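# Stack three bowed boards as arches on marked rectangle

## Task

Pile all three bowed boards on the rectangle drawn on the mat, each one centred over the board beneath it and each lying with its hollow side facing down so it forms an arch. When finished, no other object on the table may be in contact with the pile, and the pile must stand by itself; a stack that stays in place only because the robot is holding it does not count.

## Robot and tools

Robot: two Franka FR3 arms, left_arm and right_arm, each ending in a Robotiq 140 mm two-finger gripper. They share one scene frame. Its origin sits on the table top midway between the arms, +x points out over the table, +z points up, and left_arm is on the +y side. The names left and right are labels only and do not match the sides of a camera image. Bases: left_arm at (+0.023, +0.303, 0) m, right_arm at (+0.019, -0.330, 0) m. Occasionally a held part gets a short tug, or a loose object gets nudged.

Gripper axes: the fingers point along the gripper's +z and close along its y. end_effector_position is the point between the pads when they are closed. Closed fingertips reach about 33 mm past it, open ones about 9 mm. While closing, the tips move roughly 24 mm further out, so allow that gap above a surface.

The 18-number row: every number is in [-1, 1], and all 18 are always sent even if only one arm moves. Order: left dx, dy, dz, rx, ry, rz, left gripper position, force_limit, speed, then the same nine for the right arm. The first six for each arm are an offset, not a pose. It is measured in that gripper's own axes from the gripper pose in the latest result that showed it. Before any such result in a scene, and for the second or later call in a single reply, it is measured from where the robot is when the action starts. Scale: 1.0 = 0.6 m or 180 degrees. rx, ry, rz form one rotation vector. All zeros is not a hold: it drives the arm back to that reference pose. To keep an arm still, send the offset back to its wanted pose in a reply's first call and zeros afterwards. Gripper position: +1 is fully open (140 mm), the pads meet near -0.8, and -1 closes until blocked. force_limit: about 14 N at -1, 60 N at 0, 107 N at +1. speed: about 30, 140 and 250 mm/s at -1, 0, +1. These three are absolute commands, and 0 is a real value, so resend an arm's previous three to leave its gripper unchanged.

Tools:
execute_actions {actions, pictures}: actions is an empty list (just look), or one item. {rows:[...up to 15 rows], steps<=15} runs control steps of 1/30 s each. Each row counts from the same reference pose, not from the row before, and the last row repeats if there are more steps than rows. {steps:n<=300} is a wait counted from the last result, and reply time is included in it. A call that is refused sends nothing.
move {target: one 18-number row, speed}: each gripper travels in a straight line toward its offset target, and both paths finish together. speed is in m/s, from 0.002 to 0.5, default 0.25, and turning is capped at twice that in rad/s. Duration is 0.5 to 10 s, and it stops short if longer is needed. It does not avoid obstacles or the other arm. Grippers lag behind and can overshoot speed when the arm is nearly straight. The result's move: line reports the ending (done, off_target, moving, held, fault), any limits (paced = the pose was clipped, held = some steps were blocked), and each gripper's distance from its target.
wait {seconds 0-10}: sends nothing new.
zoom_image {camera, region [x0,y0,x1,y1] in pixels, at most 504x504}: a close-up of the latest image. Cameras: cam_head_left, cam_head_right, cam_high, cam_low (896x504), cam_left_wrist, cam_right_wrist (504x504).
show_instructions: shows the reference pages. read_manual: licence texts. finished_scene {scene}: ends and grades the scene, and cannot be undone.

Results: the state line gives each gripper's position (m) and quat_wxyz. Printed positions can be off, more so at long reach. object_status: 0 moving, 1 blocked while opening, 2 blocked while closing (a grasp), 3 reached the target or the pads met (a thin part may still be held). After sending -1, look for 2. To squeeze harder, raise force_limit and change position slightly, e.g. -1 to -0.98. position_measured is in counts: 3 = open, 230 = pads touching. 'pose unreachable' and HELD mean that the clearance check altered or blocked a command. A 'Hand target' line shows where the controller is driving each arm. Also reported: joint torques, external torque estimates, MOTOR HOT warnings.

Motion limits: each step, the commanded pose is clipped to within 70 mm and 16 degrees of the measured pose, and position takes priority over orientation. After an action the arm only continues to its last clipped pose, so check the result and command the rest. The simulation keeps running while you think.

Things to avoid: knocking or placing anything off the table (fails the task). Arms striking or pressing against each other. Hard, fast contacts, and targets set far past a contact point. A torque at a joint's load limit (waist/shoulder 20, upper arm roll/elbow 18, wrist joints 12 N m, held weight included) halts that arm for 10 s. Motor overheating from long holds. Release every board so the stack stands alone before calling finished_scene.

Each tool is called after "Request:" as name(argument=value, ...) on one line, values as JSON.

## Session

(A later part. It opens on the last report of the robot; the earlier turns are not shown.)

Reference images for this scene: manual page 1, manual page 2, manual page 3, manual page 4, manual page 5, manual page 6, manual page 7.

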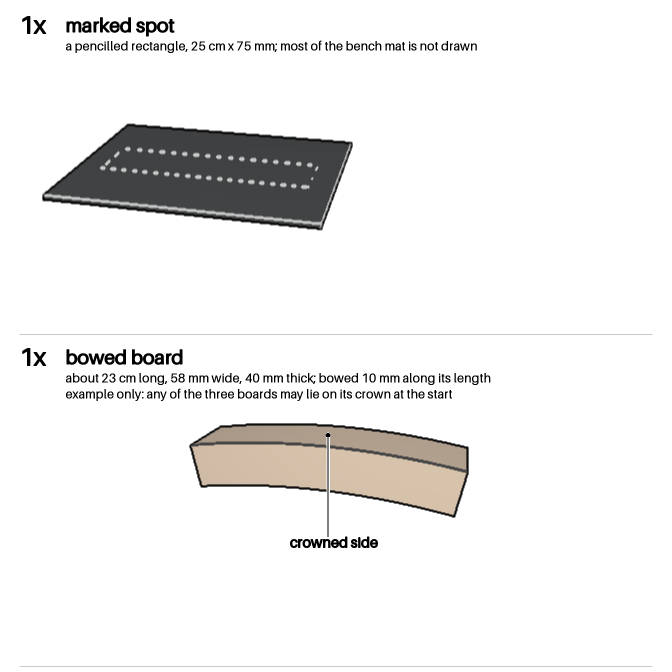

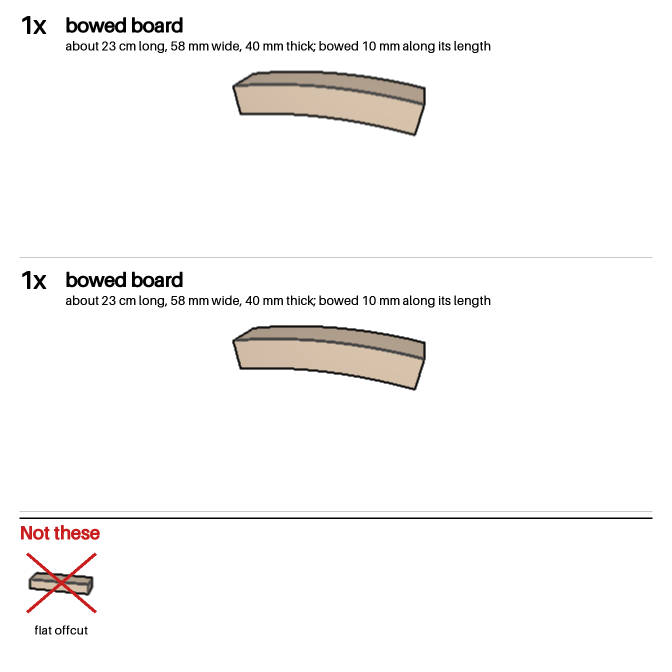

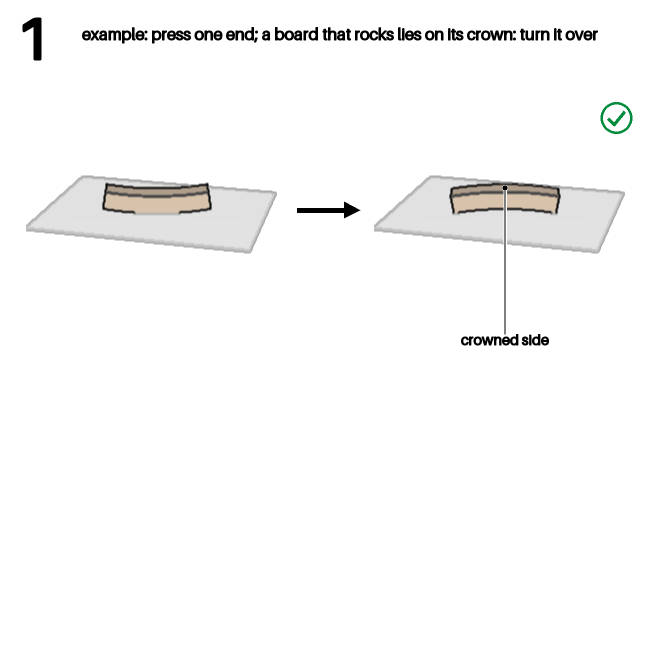

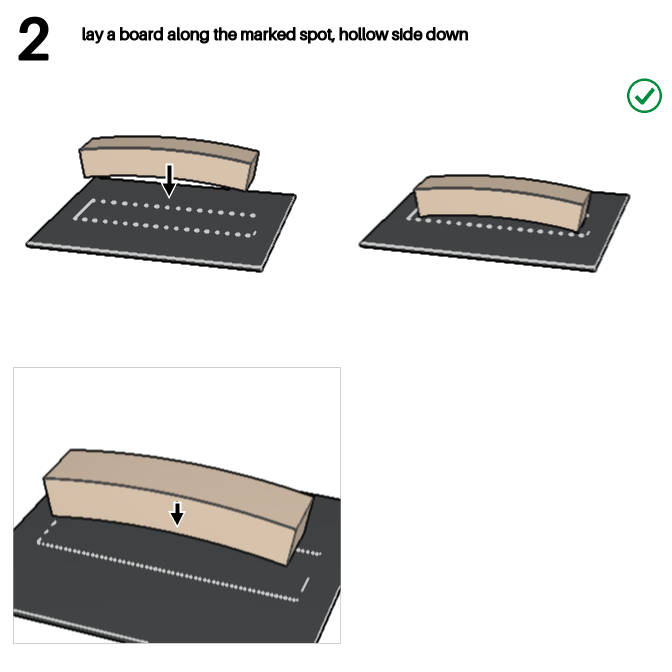

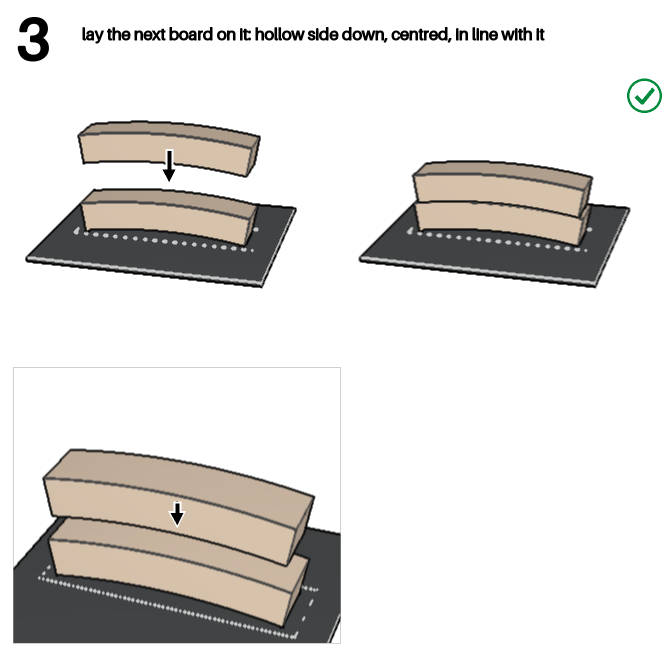

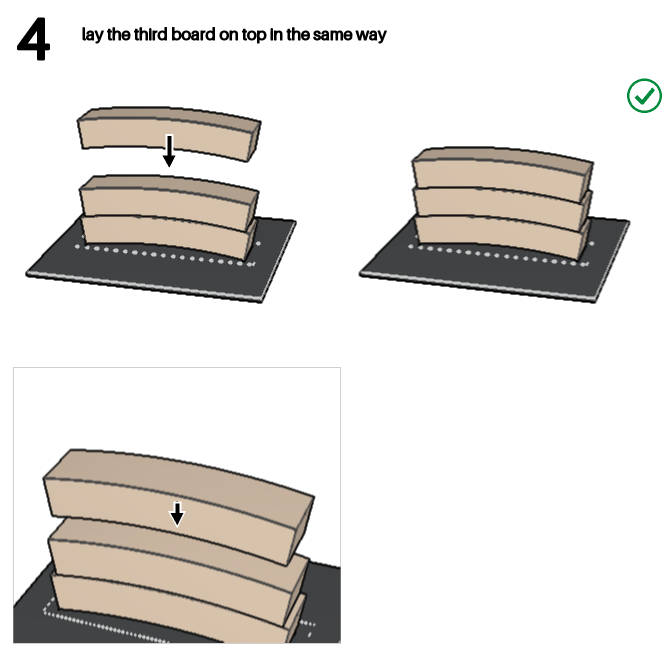

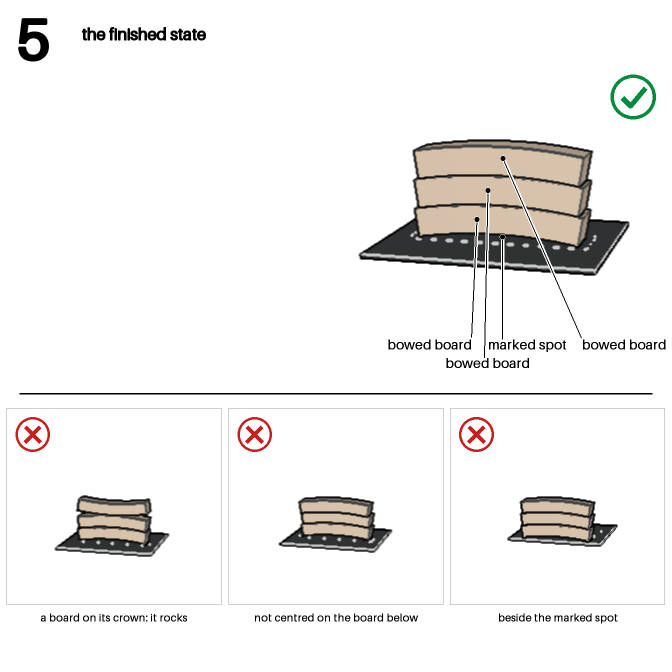

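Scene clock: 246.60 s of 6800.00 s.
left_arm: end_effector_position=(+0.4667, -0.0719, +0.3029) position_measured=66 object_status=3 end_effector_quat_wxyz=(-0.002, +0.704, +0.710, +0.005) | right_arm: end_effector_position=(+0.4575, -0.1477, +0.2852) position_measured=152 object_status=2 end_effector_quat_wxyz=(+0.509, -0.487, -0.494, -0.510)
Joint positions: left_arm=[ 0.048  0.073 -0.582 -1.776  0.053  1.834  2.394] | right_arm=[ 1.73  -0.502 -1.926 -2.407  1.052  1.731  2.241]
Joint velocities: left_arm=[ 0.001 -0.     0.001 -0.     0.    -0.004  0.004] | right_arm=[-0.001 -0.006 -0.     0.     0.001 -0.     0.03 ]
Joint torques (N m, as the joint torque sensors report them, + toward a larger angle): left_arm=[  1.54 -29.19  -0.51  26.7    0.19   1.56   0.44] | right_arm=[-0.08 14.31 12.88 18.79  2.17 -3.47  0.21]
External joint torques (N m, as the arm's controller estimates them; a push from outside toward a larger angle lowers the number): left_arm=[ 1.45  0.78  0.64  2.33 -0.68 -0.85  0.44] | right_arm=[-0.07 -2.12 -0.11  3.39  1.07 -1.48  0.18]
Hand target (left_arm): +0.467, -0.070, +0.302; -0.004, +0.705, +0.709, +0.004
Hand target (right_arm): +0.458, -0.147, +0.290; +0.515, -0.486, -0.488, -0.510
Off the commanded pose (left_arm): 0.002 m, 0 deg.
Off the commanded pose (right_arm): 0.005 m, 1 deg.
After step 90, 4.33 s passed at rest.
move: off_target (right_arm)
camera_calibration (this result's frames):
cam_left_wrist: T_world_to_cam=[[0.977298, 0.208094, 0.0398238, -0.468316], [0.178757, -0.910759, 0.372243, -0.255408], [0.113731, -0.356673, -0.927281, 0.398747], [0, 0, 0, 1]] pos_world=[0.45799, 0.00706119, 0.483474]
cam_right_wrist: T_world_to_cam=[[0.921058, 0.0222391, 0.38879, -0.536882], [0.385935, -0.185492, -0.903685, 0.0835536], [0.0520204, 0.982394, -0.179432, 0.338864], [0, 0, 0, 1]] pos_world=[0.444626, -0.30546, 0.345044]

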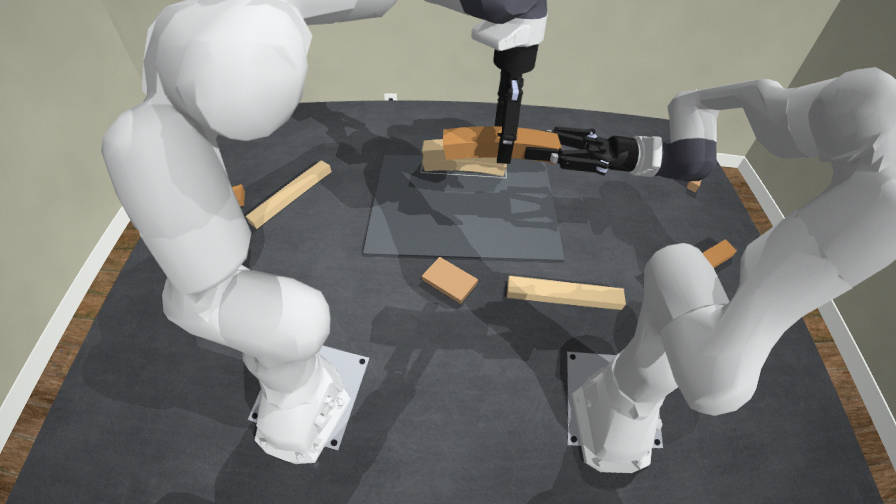

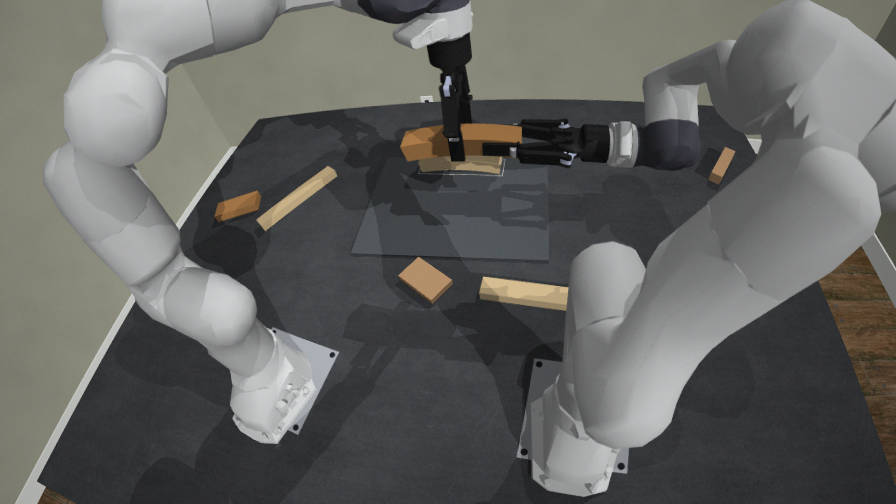

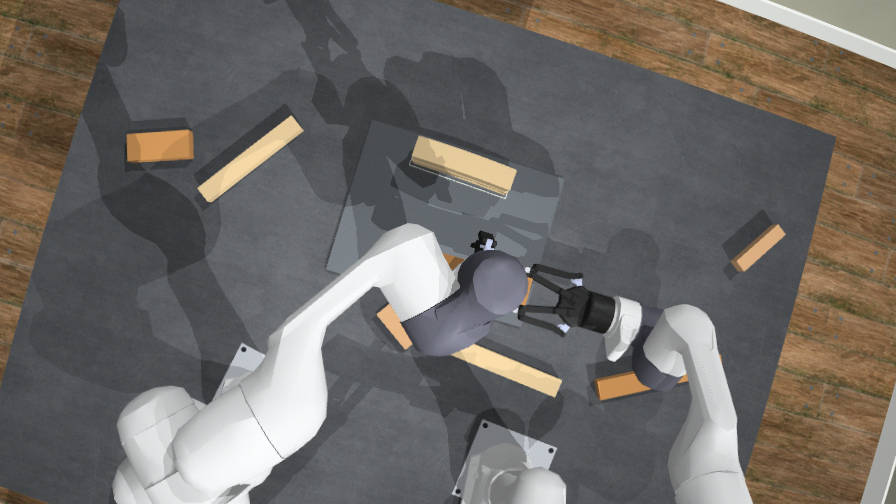

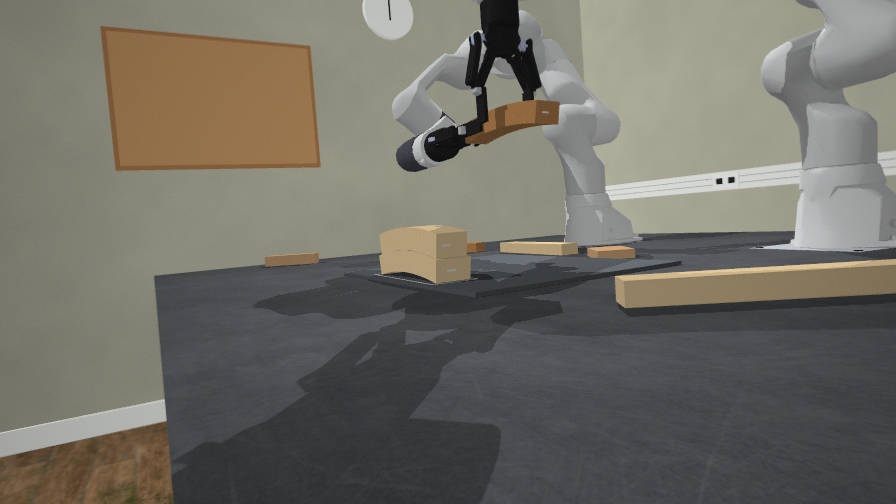

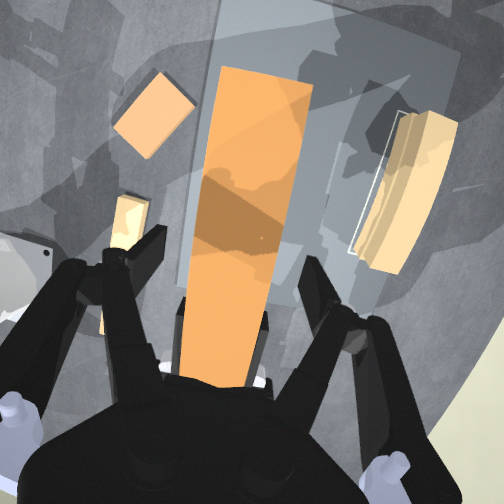

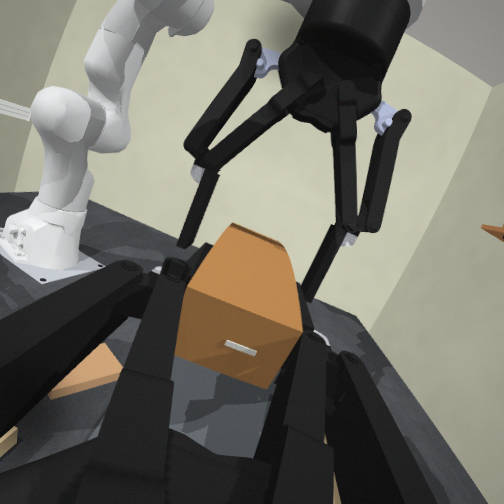

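Request:
move(target=[0.004,-0.002,-0.003,0,0,-0.004,-1,0,-0.5,0.008,0,0,0,0.004,0.004,-1,0.6,-0.8])

Request:
execute_actions(actions=[{"rows":[[0,0,0,0,0,0,-1,0,-0.5,0,0,0,0,0,0,0.5,0.6,0]],"steps":12}], pictures=false)

Request:
move(target=[0.12,0,0,0,0,0,-1,0,-0.5,0,0,-0.1,0,0,0,0.5,0.6,0])

Request:
move(target=[0,0.42,0.225,0,0,0.016,-1,0,-0.5,0,0,-0.1,0,0,0,0.5,0.6,0])

Scene clock: 254.03 s of 6800.00 s.
left_arm: end_effector_position=(+0.4660, -0.0711, +0.3057) position_measured=151 object_status=2 end_effector_quat_wxyz=(+0.000, +0.702, +0.712, +0.006) | right_arm: end_effector_position=(+0.4577, -0.1489, +0.2850) position_measured=152 object_status=2 end_effector_quat_wxyz=(+0.511, -0.490, -0.491, -0.508)
Joint positions: left_arm=[ 0.049  0.064 -0.581 -1.779  0.05   1.834  2.389] | right_arm=[ 1.725 -0.502 -1.924 -2.408  1.051  1.732  2.251]
Joint velocities: left_arm=[-0.001 -0.     0.001  0.     0.     0.001 -0.   ] | right_arm=[-0.     0.001 -0.     0.001  0.001  0.    -0.   ]
Joint torques (N m, as the joint torque sensors report them, + toward a larger angle): left_arm=[  0.97 -30.34  -0.63  24.83   0.21   1.83   0.11] | right_arm=[-1.73 14.15 14.5  17.86  2.43 -3.44  0.31]
External joint torques (N m, as the arm's controller estimates them; a push from outside toward a larger angle lowers the number): left_arm=[ 0.98 -0.71  0.46  0.48 -0.65 -0.59  0.11] | right_arm=[-1.64 -2.19  1.64  2.5   1.32 -1.47  0.28]
Hand target (left_arm): +0.465, -0.070, +0.305; -0.002, +0.700, +0.714, +0.005
Hand target (right_arm): +0.458, -0.148, +0.290; +0.515, -0.487, -0.488, -0.510
Off the commanded pose (left_arm): 0.002 m, 0 deg.
Off the commanded pose (right_arm): 0.005 m, 1 deg.
After step 90, 3.60 s passed at rest.
move: off_target (right_arm)
camera_calibration (this result's frames):
cam_left_wrist: T_world_to_cam=[[0.975581, 0.215264, 0.0436149, -0.467803], [0.183811, -0.908882, 0.374362, -0.258431], [0.120228, -0.357204, -0.926256, 0.398299], [0, 0, 0, 1]] pos_world=[0.455996, 0.00809208, 0.486077]
cam_right_wrist: T_world_to_cam=[[0.924625, 0.0207191, 0.380316, -0.536438], [0.377251, -0.187324, -0.906968, 0.0877266], [0.0524505, 0.98208, -0.18102, 0.340181], [0, 0, 0, 1]] pos_world=[0.445067, -0.306537, 0.345161]

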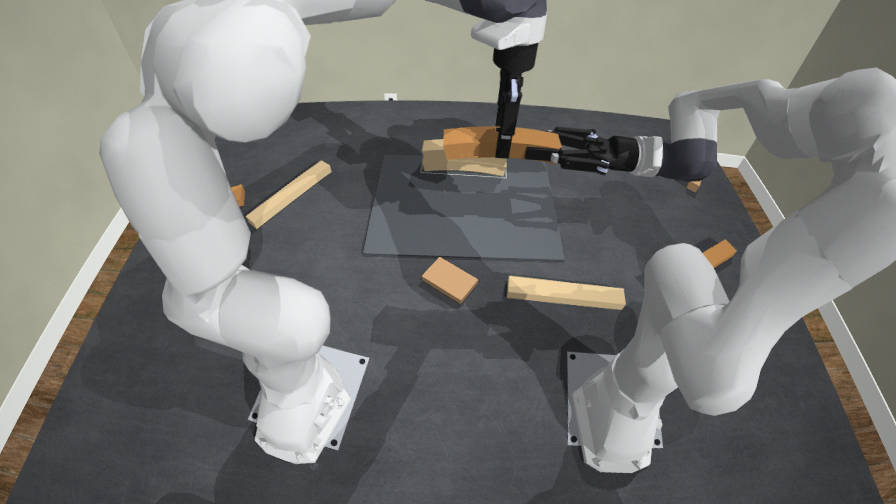

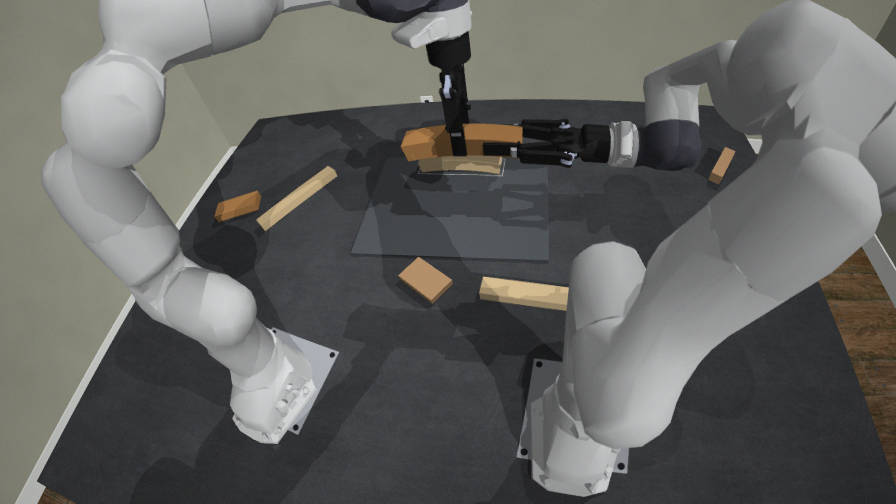

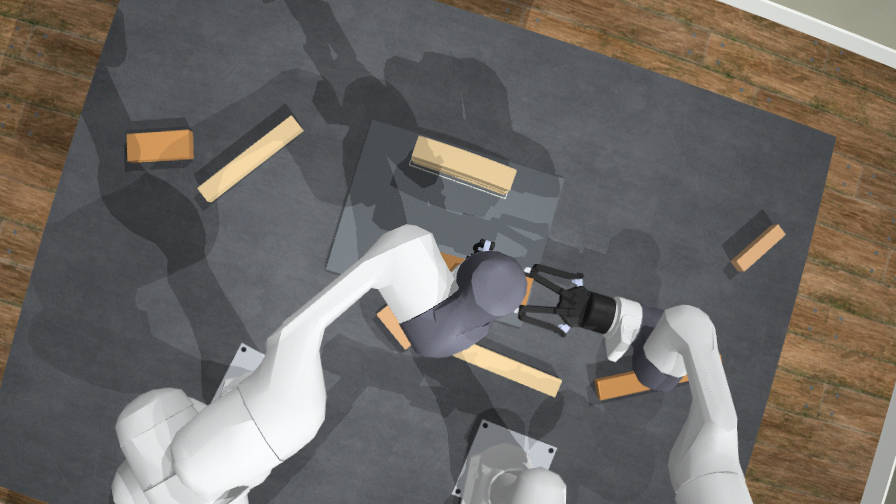

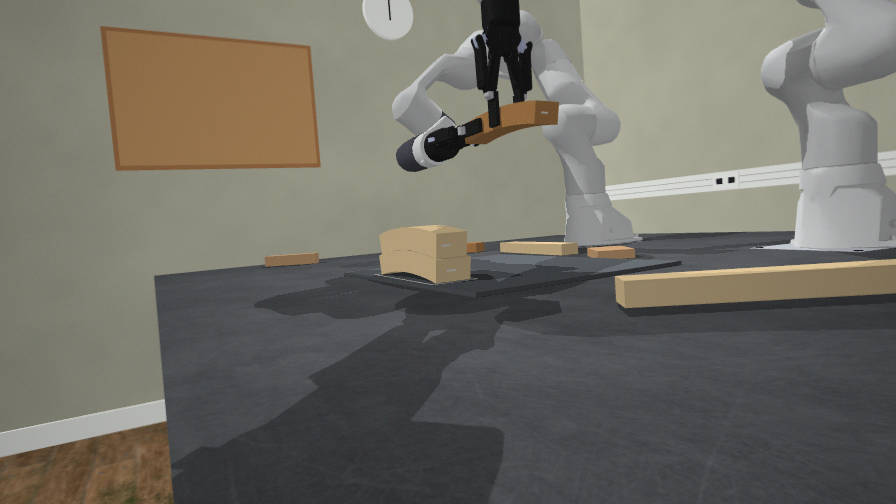

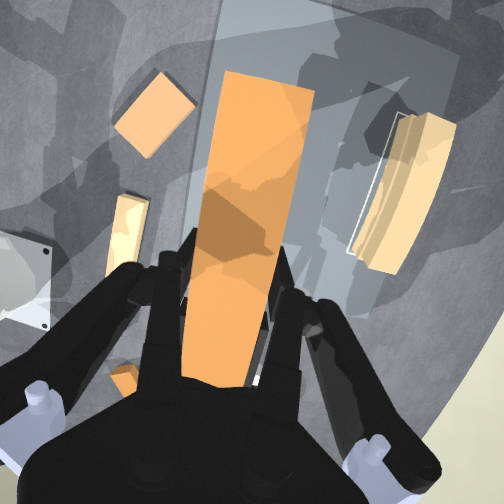

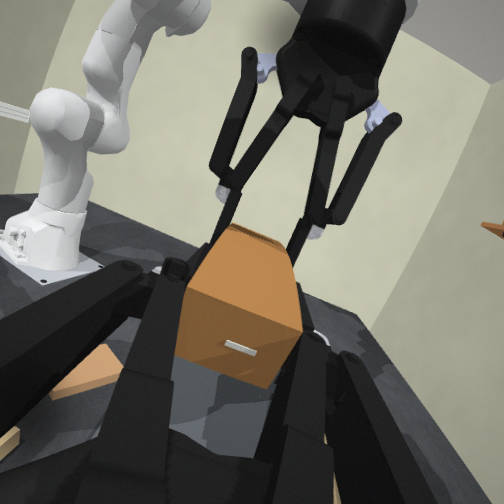

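Scene clock: 254.43 s of 6800.00 s.
left_arm: end_effector_position=(+0.4656, -0.0708, +0.3041) position_measured=151 object_status=2 end_effector_quat_wxyz=(-0.001, +0.702, +0.712, +0.006) | right_arm: end_effector_position=(+0.4575, -0.1488, +0.2850) position_measured=71 object_status=0 end_effector_quat_wxyz=(+0.511, -0.490, -0.491, -0.508)
Joint positions: left_arm=[ 0.049  0.066 -0.581 -1.781  0.05   1.834  2.389] | right_arm=[ 1.725 -0.502 -1.924 -2.408  1.05   1.732  2.251]
Joint velocities: left_arm=[-0.001  0.    -0.002  0.     0.    -0.     0.001] | right_arm=[ 0.    -0.001  0.    -0.001 -0.001 -0.    -0.   ]
Joint torques (N m, as the joint torque sensors report them, + toward a larger angle): left_arm=[  0.16 -30.91  -1.1   27.03   0.75   2.12   0.12] | right_arm=[-0.2  15.97 12.26 16.87  1.17 -2.02  0.08]
External joint torques (N m, as the arm's controller estimates them; a push from outside toward a larger angle lowers the number): left_arm=[ 0.38 -1.12  0.21  2.65 -0.09 -0.29  0.12] | right_arm=[-0.31 -0.39 -0.79  1.58  0.09 -0.03  0.05]
Hand target (left_arm): +0.466, -0.071, +0.306; +0.000, +0.702, +0.712, +0.006
Hand target (right_arm): +0.458, -0.149, +0.285; +0.511, -0.490, -0.491, -0.508
Off the commanded pose (left_arm): 0.002 m, 0 deg.
Off the commanded pose (right_arm): 0.000 m, 0 deg.
Steps of this call (steps 1 to 12: all 12 steps of this action). Readings (end_effector_position | what the end effector reports):
1: left_arm (+0.4660, -0.0711, +0.3057) | right_arm (+0.4577, -0.1489, +0.2850) | left_arm position_measured=151 object_status=2 | right_arm position_measured=152 object_status=0
2: left_arm (+0.4661, -0.0712, +0.3056) | right_arm (+0.4575, -0.1487, +0.2850) | left_arm position_measured=151 object_status=2 | right_arm position_measured=152 object_status=0
4: left_arm (+0.4659, -0.0710, +0.3050) | right_arm (+0.4575, -0.1487, +0.2850) | left_arm position_measured=151 object_status=2 | right_arm position_measured=131 object_status=0
8: left_arm (+0.4657, -0.0708, +0.3041) | right_arm (+0.4575, -0.1487, +0.2850) | left_arm position_measured=151 object_status=2 | right_arm position_measured=101 object_status=0
12: the state above

Scene clock: 255.83 s of 6800.00 s.
left_arm: end_effector_position=(+0.4624, +0.0020, +0.3020) position_measured=151 object_status=2 end_effector_quat_wxyz=(-0.006, +0.697, +0.717, +0.005) | right_arm: end_effector_position=(+0.4588, -0.2075, +0.2836) position_measured=66 object_status=3 end_effector_quat_wxyz=(+0.508, -0.489, -0.492, -0.510)
Joint positions: left_arm=[ 0.113 -0.093 -0.507 -1.948 -0.034  1.856  2.539] | right_arm=[ 1.688 -0.538 -2.005 -2.333  0.938  1.649  2.282]
Joint velocities: left_arm=[ 0.001 -0.    -0.001 -0.001 -0.004  0.002  0.031] | right_arm=[ 0.001 -0.     0.001  0.002 -0.002 -0.003  0.005]
Joint torques (N m, as the joint torque sensors report them, + toward a larger angle): left_arm=[  0.09 -27.86   2.38  26.94   0.17   3.09   0.32] | right_arm=[ 0.16 18.25 11.62 18.08  0.69 -2.36  0.1 ]
External joint torques (N m, as the arm's controller estimates them; a push from outside toward a larger angle lowers the number): left_arm=[ 0.17 -2.49  1.13  2.67 -0.68  0.7   0.32] | right_arm=[ 0.1  -1.35 -2.2   2.93 -0.65 -0.46  0.07]
Hand target (left_arm): +0.465, +0.001, +0.305; -0.000, +0.702, +0.713, +0.006
Hand target (right_arm): +0.458, -0.208, +0.284; +0.511, -0.489, -0.491, -0.508
Off the commanded pose (left_arm): 0.004 m, 1 deg.
Off the commanded pose (right_arm): 0.002 m, 0 deg.
move: off_target (left_arm)
camera_calibration (this result's frames):
cam_left_wrist: T_world_to_cam=[[0.973185, 0.22742, 0.034521, -0.475978], [0.199429, -0.908971, 0.366059, -0.194603], [0.114628, -0.349359, -0.929951, 0.425153], [0, 0, 0, 1]] pos_world=[0.453289, 0.0798894, 0.483039]
cam_right_wrist: T_world_to_cam=[[0.922081, 0.0189262, 0.386533, -0.536601], [0.382992, -0.187942, -0.904431, 0.0715159], [0.0555283, 0.981998, -0.180546, 0.395853], [0, 0, 0, 1]] pos_world=[0.445419, -0.365131, 0.343565]

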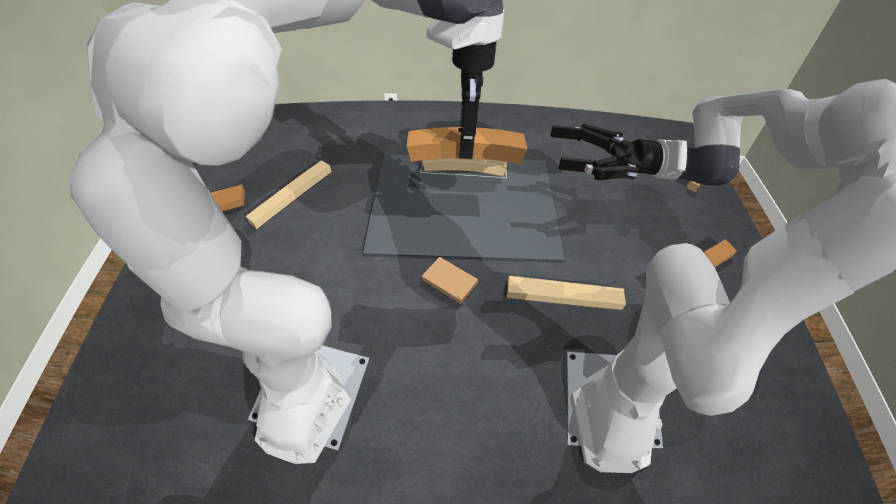

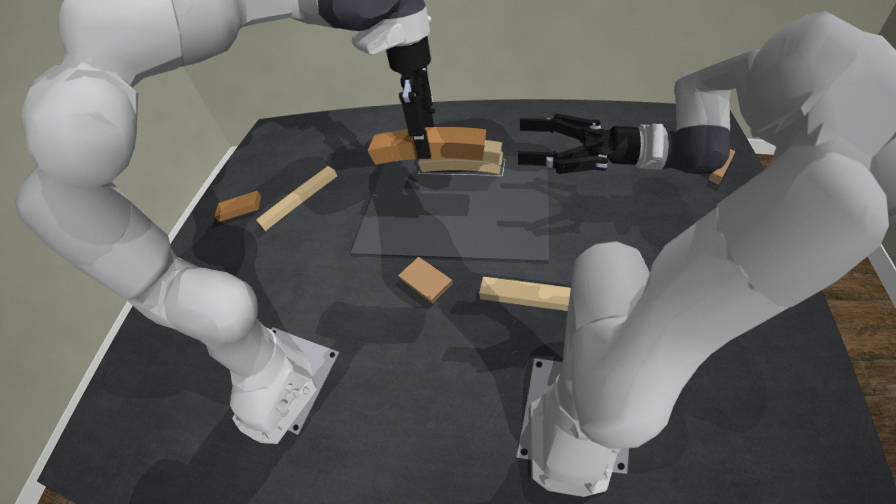

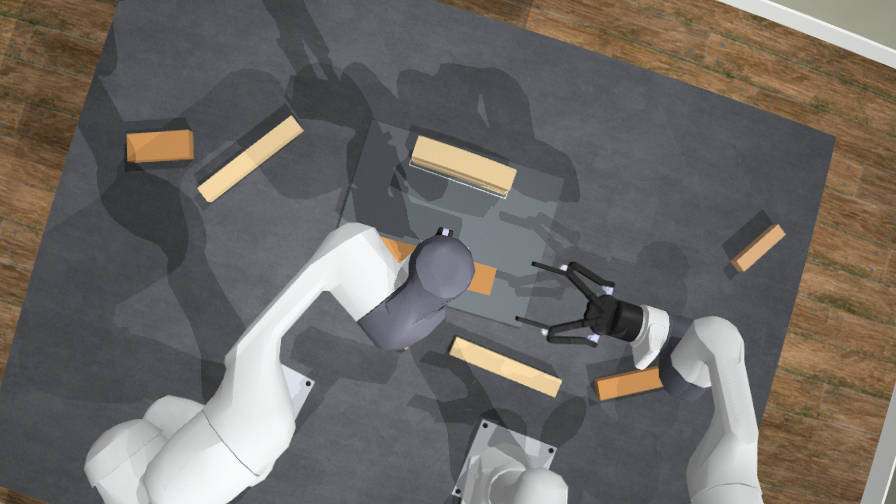

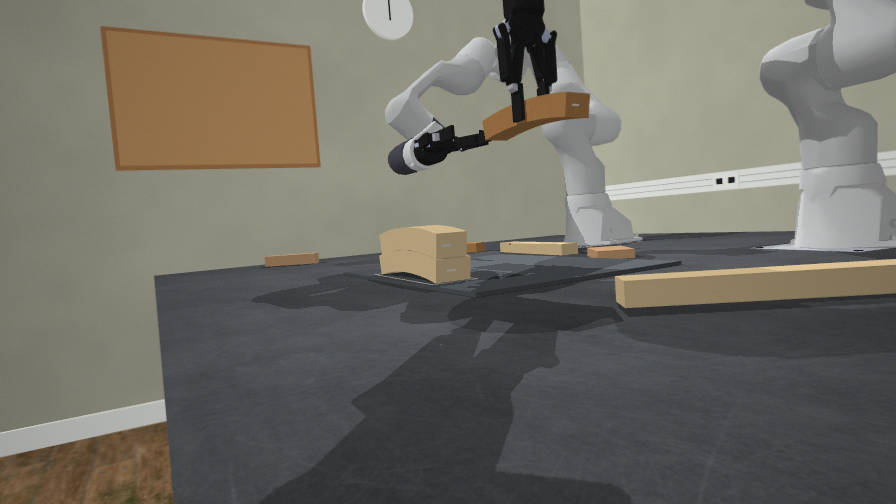

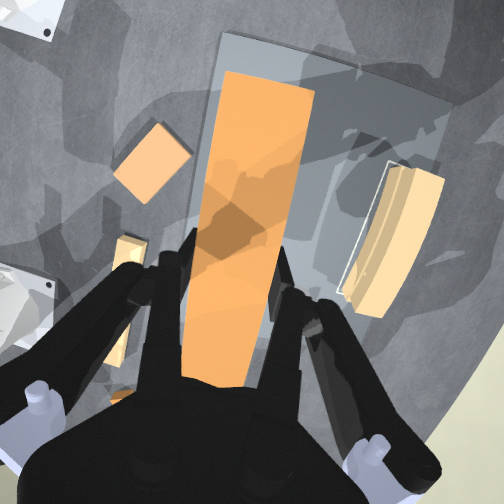

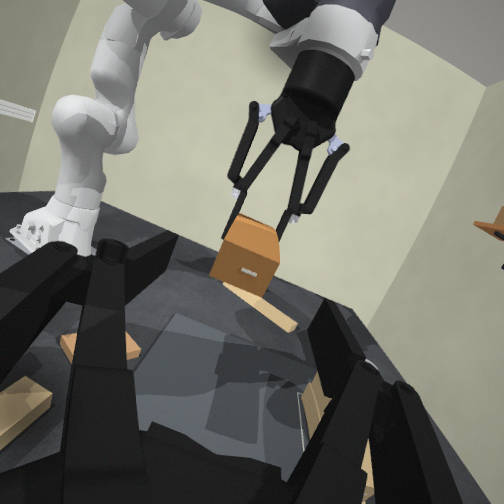

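Scene clock: 257.80 s of 6800.00 s.
left_arm: end_effector_position=(+0.7152, +0.0142, +0.1645) position_measured=151 object_status=2 end_effector_quat_wxyz=(-0.008, +0.711, +0.703, +0.004) | right_arm: end_effector_position=(+0.4600, -0.2659, +0.2825) position_measured=66 object_status=3 end_effector_quat_wxyz=(+0.507, -0.487, -0.494, -0.512)
Joint positions: left_arm=[ 0.036  0.776 -0.399 -1.104  0.297  1.816  2.626] | right_arm=[ 1.675 -0.587 -2.089 -2.231  0.84   1.563  2.315]
Joint velocities: left_arm=[ 0.001  0.002  0.     0.003  0.001 -0.011  0.013] | right_arm=[ 0.001 -0.    -0.002  0.    -0.    -0.001  0.001]
Joint torques (N m, as the joint torque sensors report them, + toward a larger angle): left_arm=[ -1.45 -55.28  -7.59  28.26   1.3    1.82   0.24] | right_arm=[ 0.1  21.86 12.69 18.1   0.89 -2.4   0.21]
External joint torques (N m, as the arm's controller estimates them; a push from outside toward a larger angle lowers the number): left_arm=[-1.44 -2.19 -1.11  4.66  0.43 -0.59  0.24] | right_arm=[ 0.11 -1.58 -2.06  3.06 -0.72 -0.56  0.18]
Hand target (left_arm): +0.715, +0.012, +0.169; -0.006, +0.715, +0.699, +0.005
Hand target (right_arm): +0.460, -0.267, +0.282; +0.508, -0.488, -0.493, -0.511
Off the commanded pose (left_arm): 0.004 m, 1 deg.
Off the commanded pose (right_arm): 0.002 m, 0 deg.
move: off_target (left_arm)
camera_calibration (this result's frames):
cam_left_wrist: T_world_to_cam=[[0.981237, 0.190339, 0.0307417, -0.724662], [0.166298, -0.916188, 0.364616, -0.159628], [0.097566, -0.352663, -0.93065, 0.28493], [0, 0, 0, 1]] pos_world=[0.709811, 0.0921664, 0.34565]
cam_right_wrist: T_world_to_cam=[[0.919671, 0.0173156, 0.392308, -0.537155], [0.388374, -0.187814, -0.902159, 0.0559761], [0.0580593, 0.982052, -0.179452, 0.451536], [0, 0, 0, 1]] pos_world=[0.446051, -0.423618, 0.342258]

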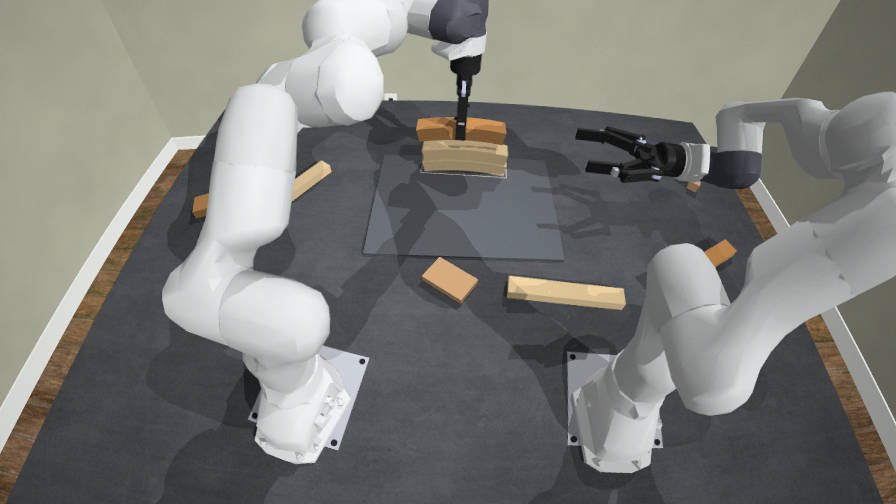

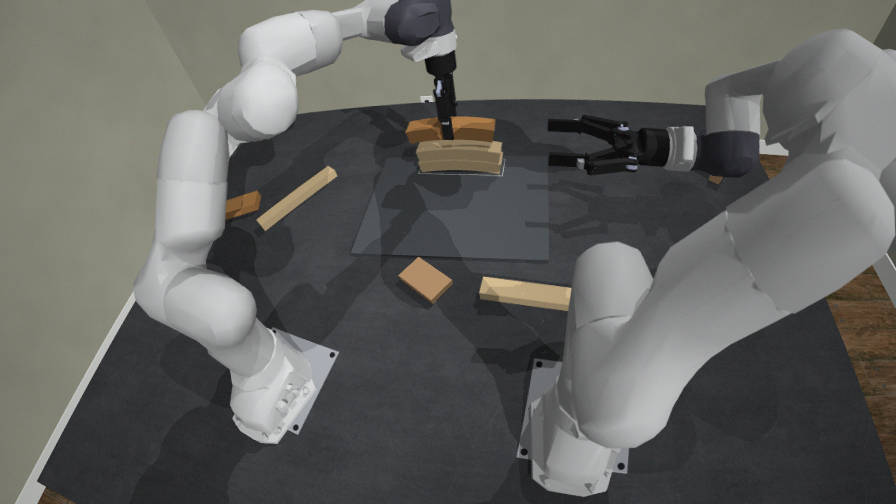

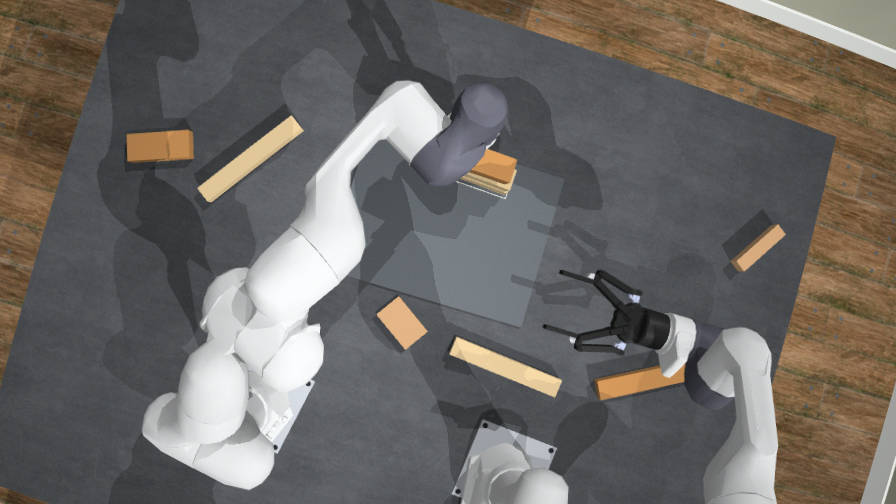

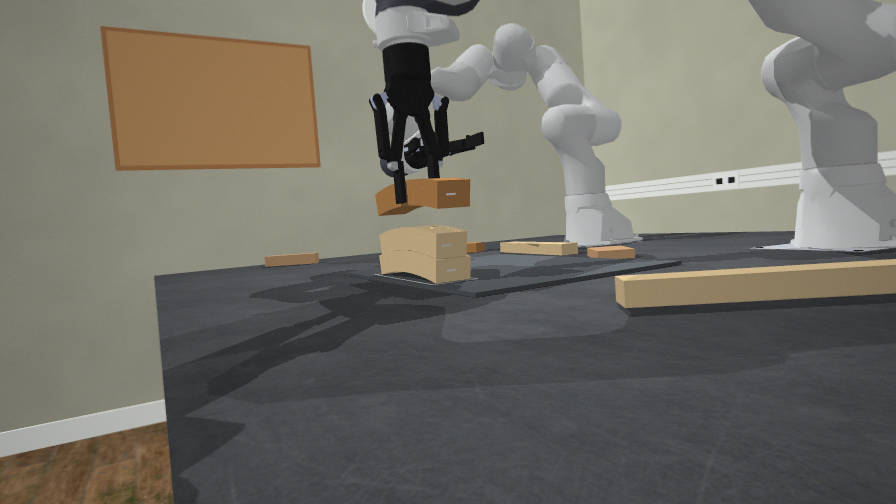

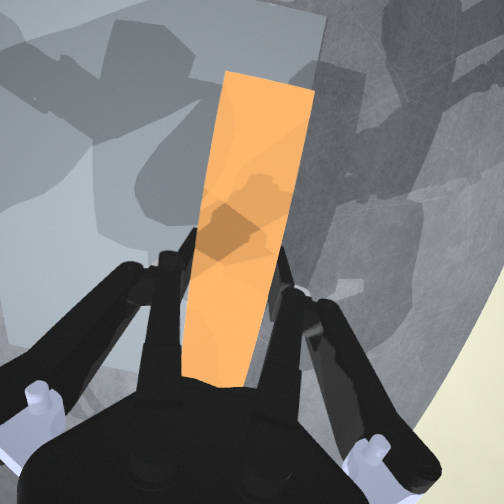

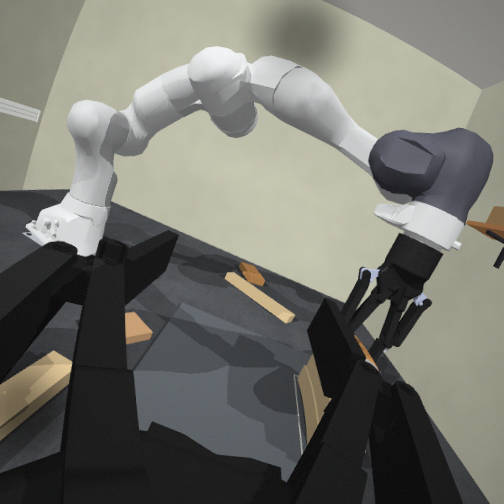

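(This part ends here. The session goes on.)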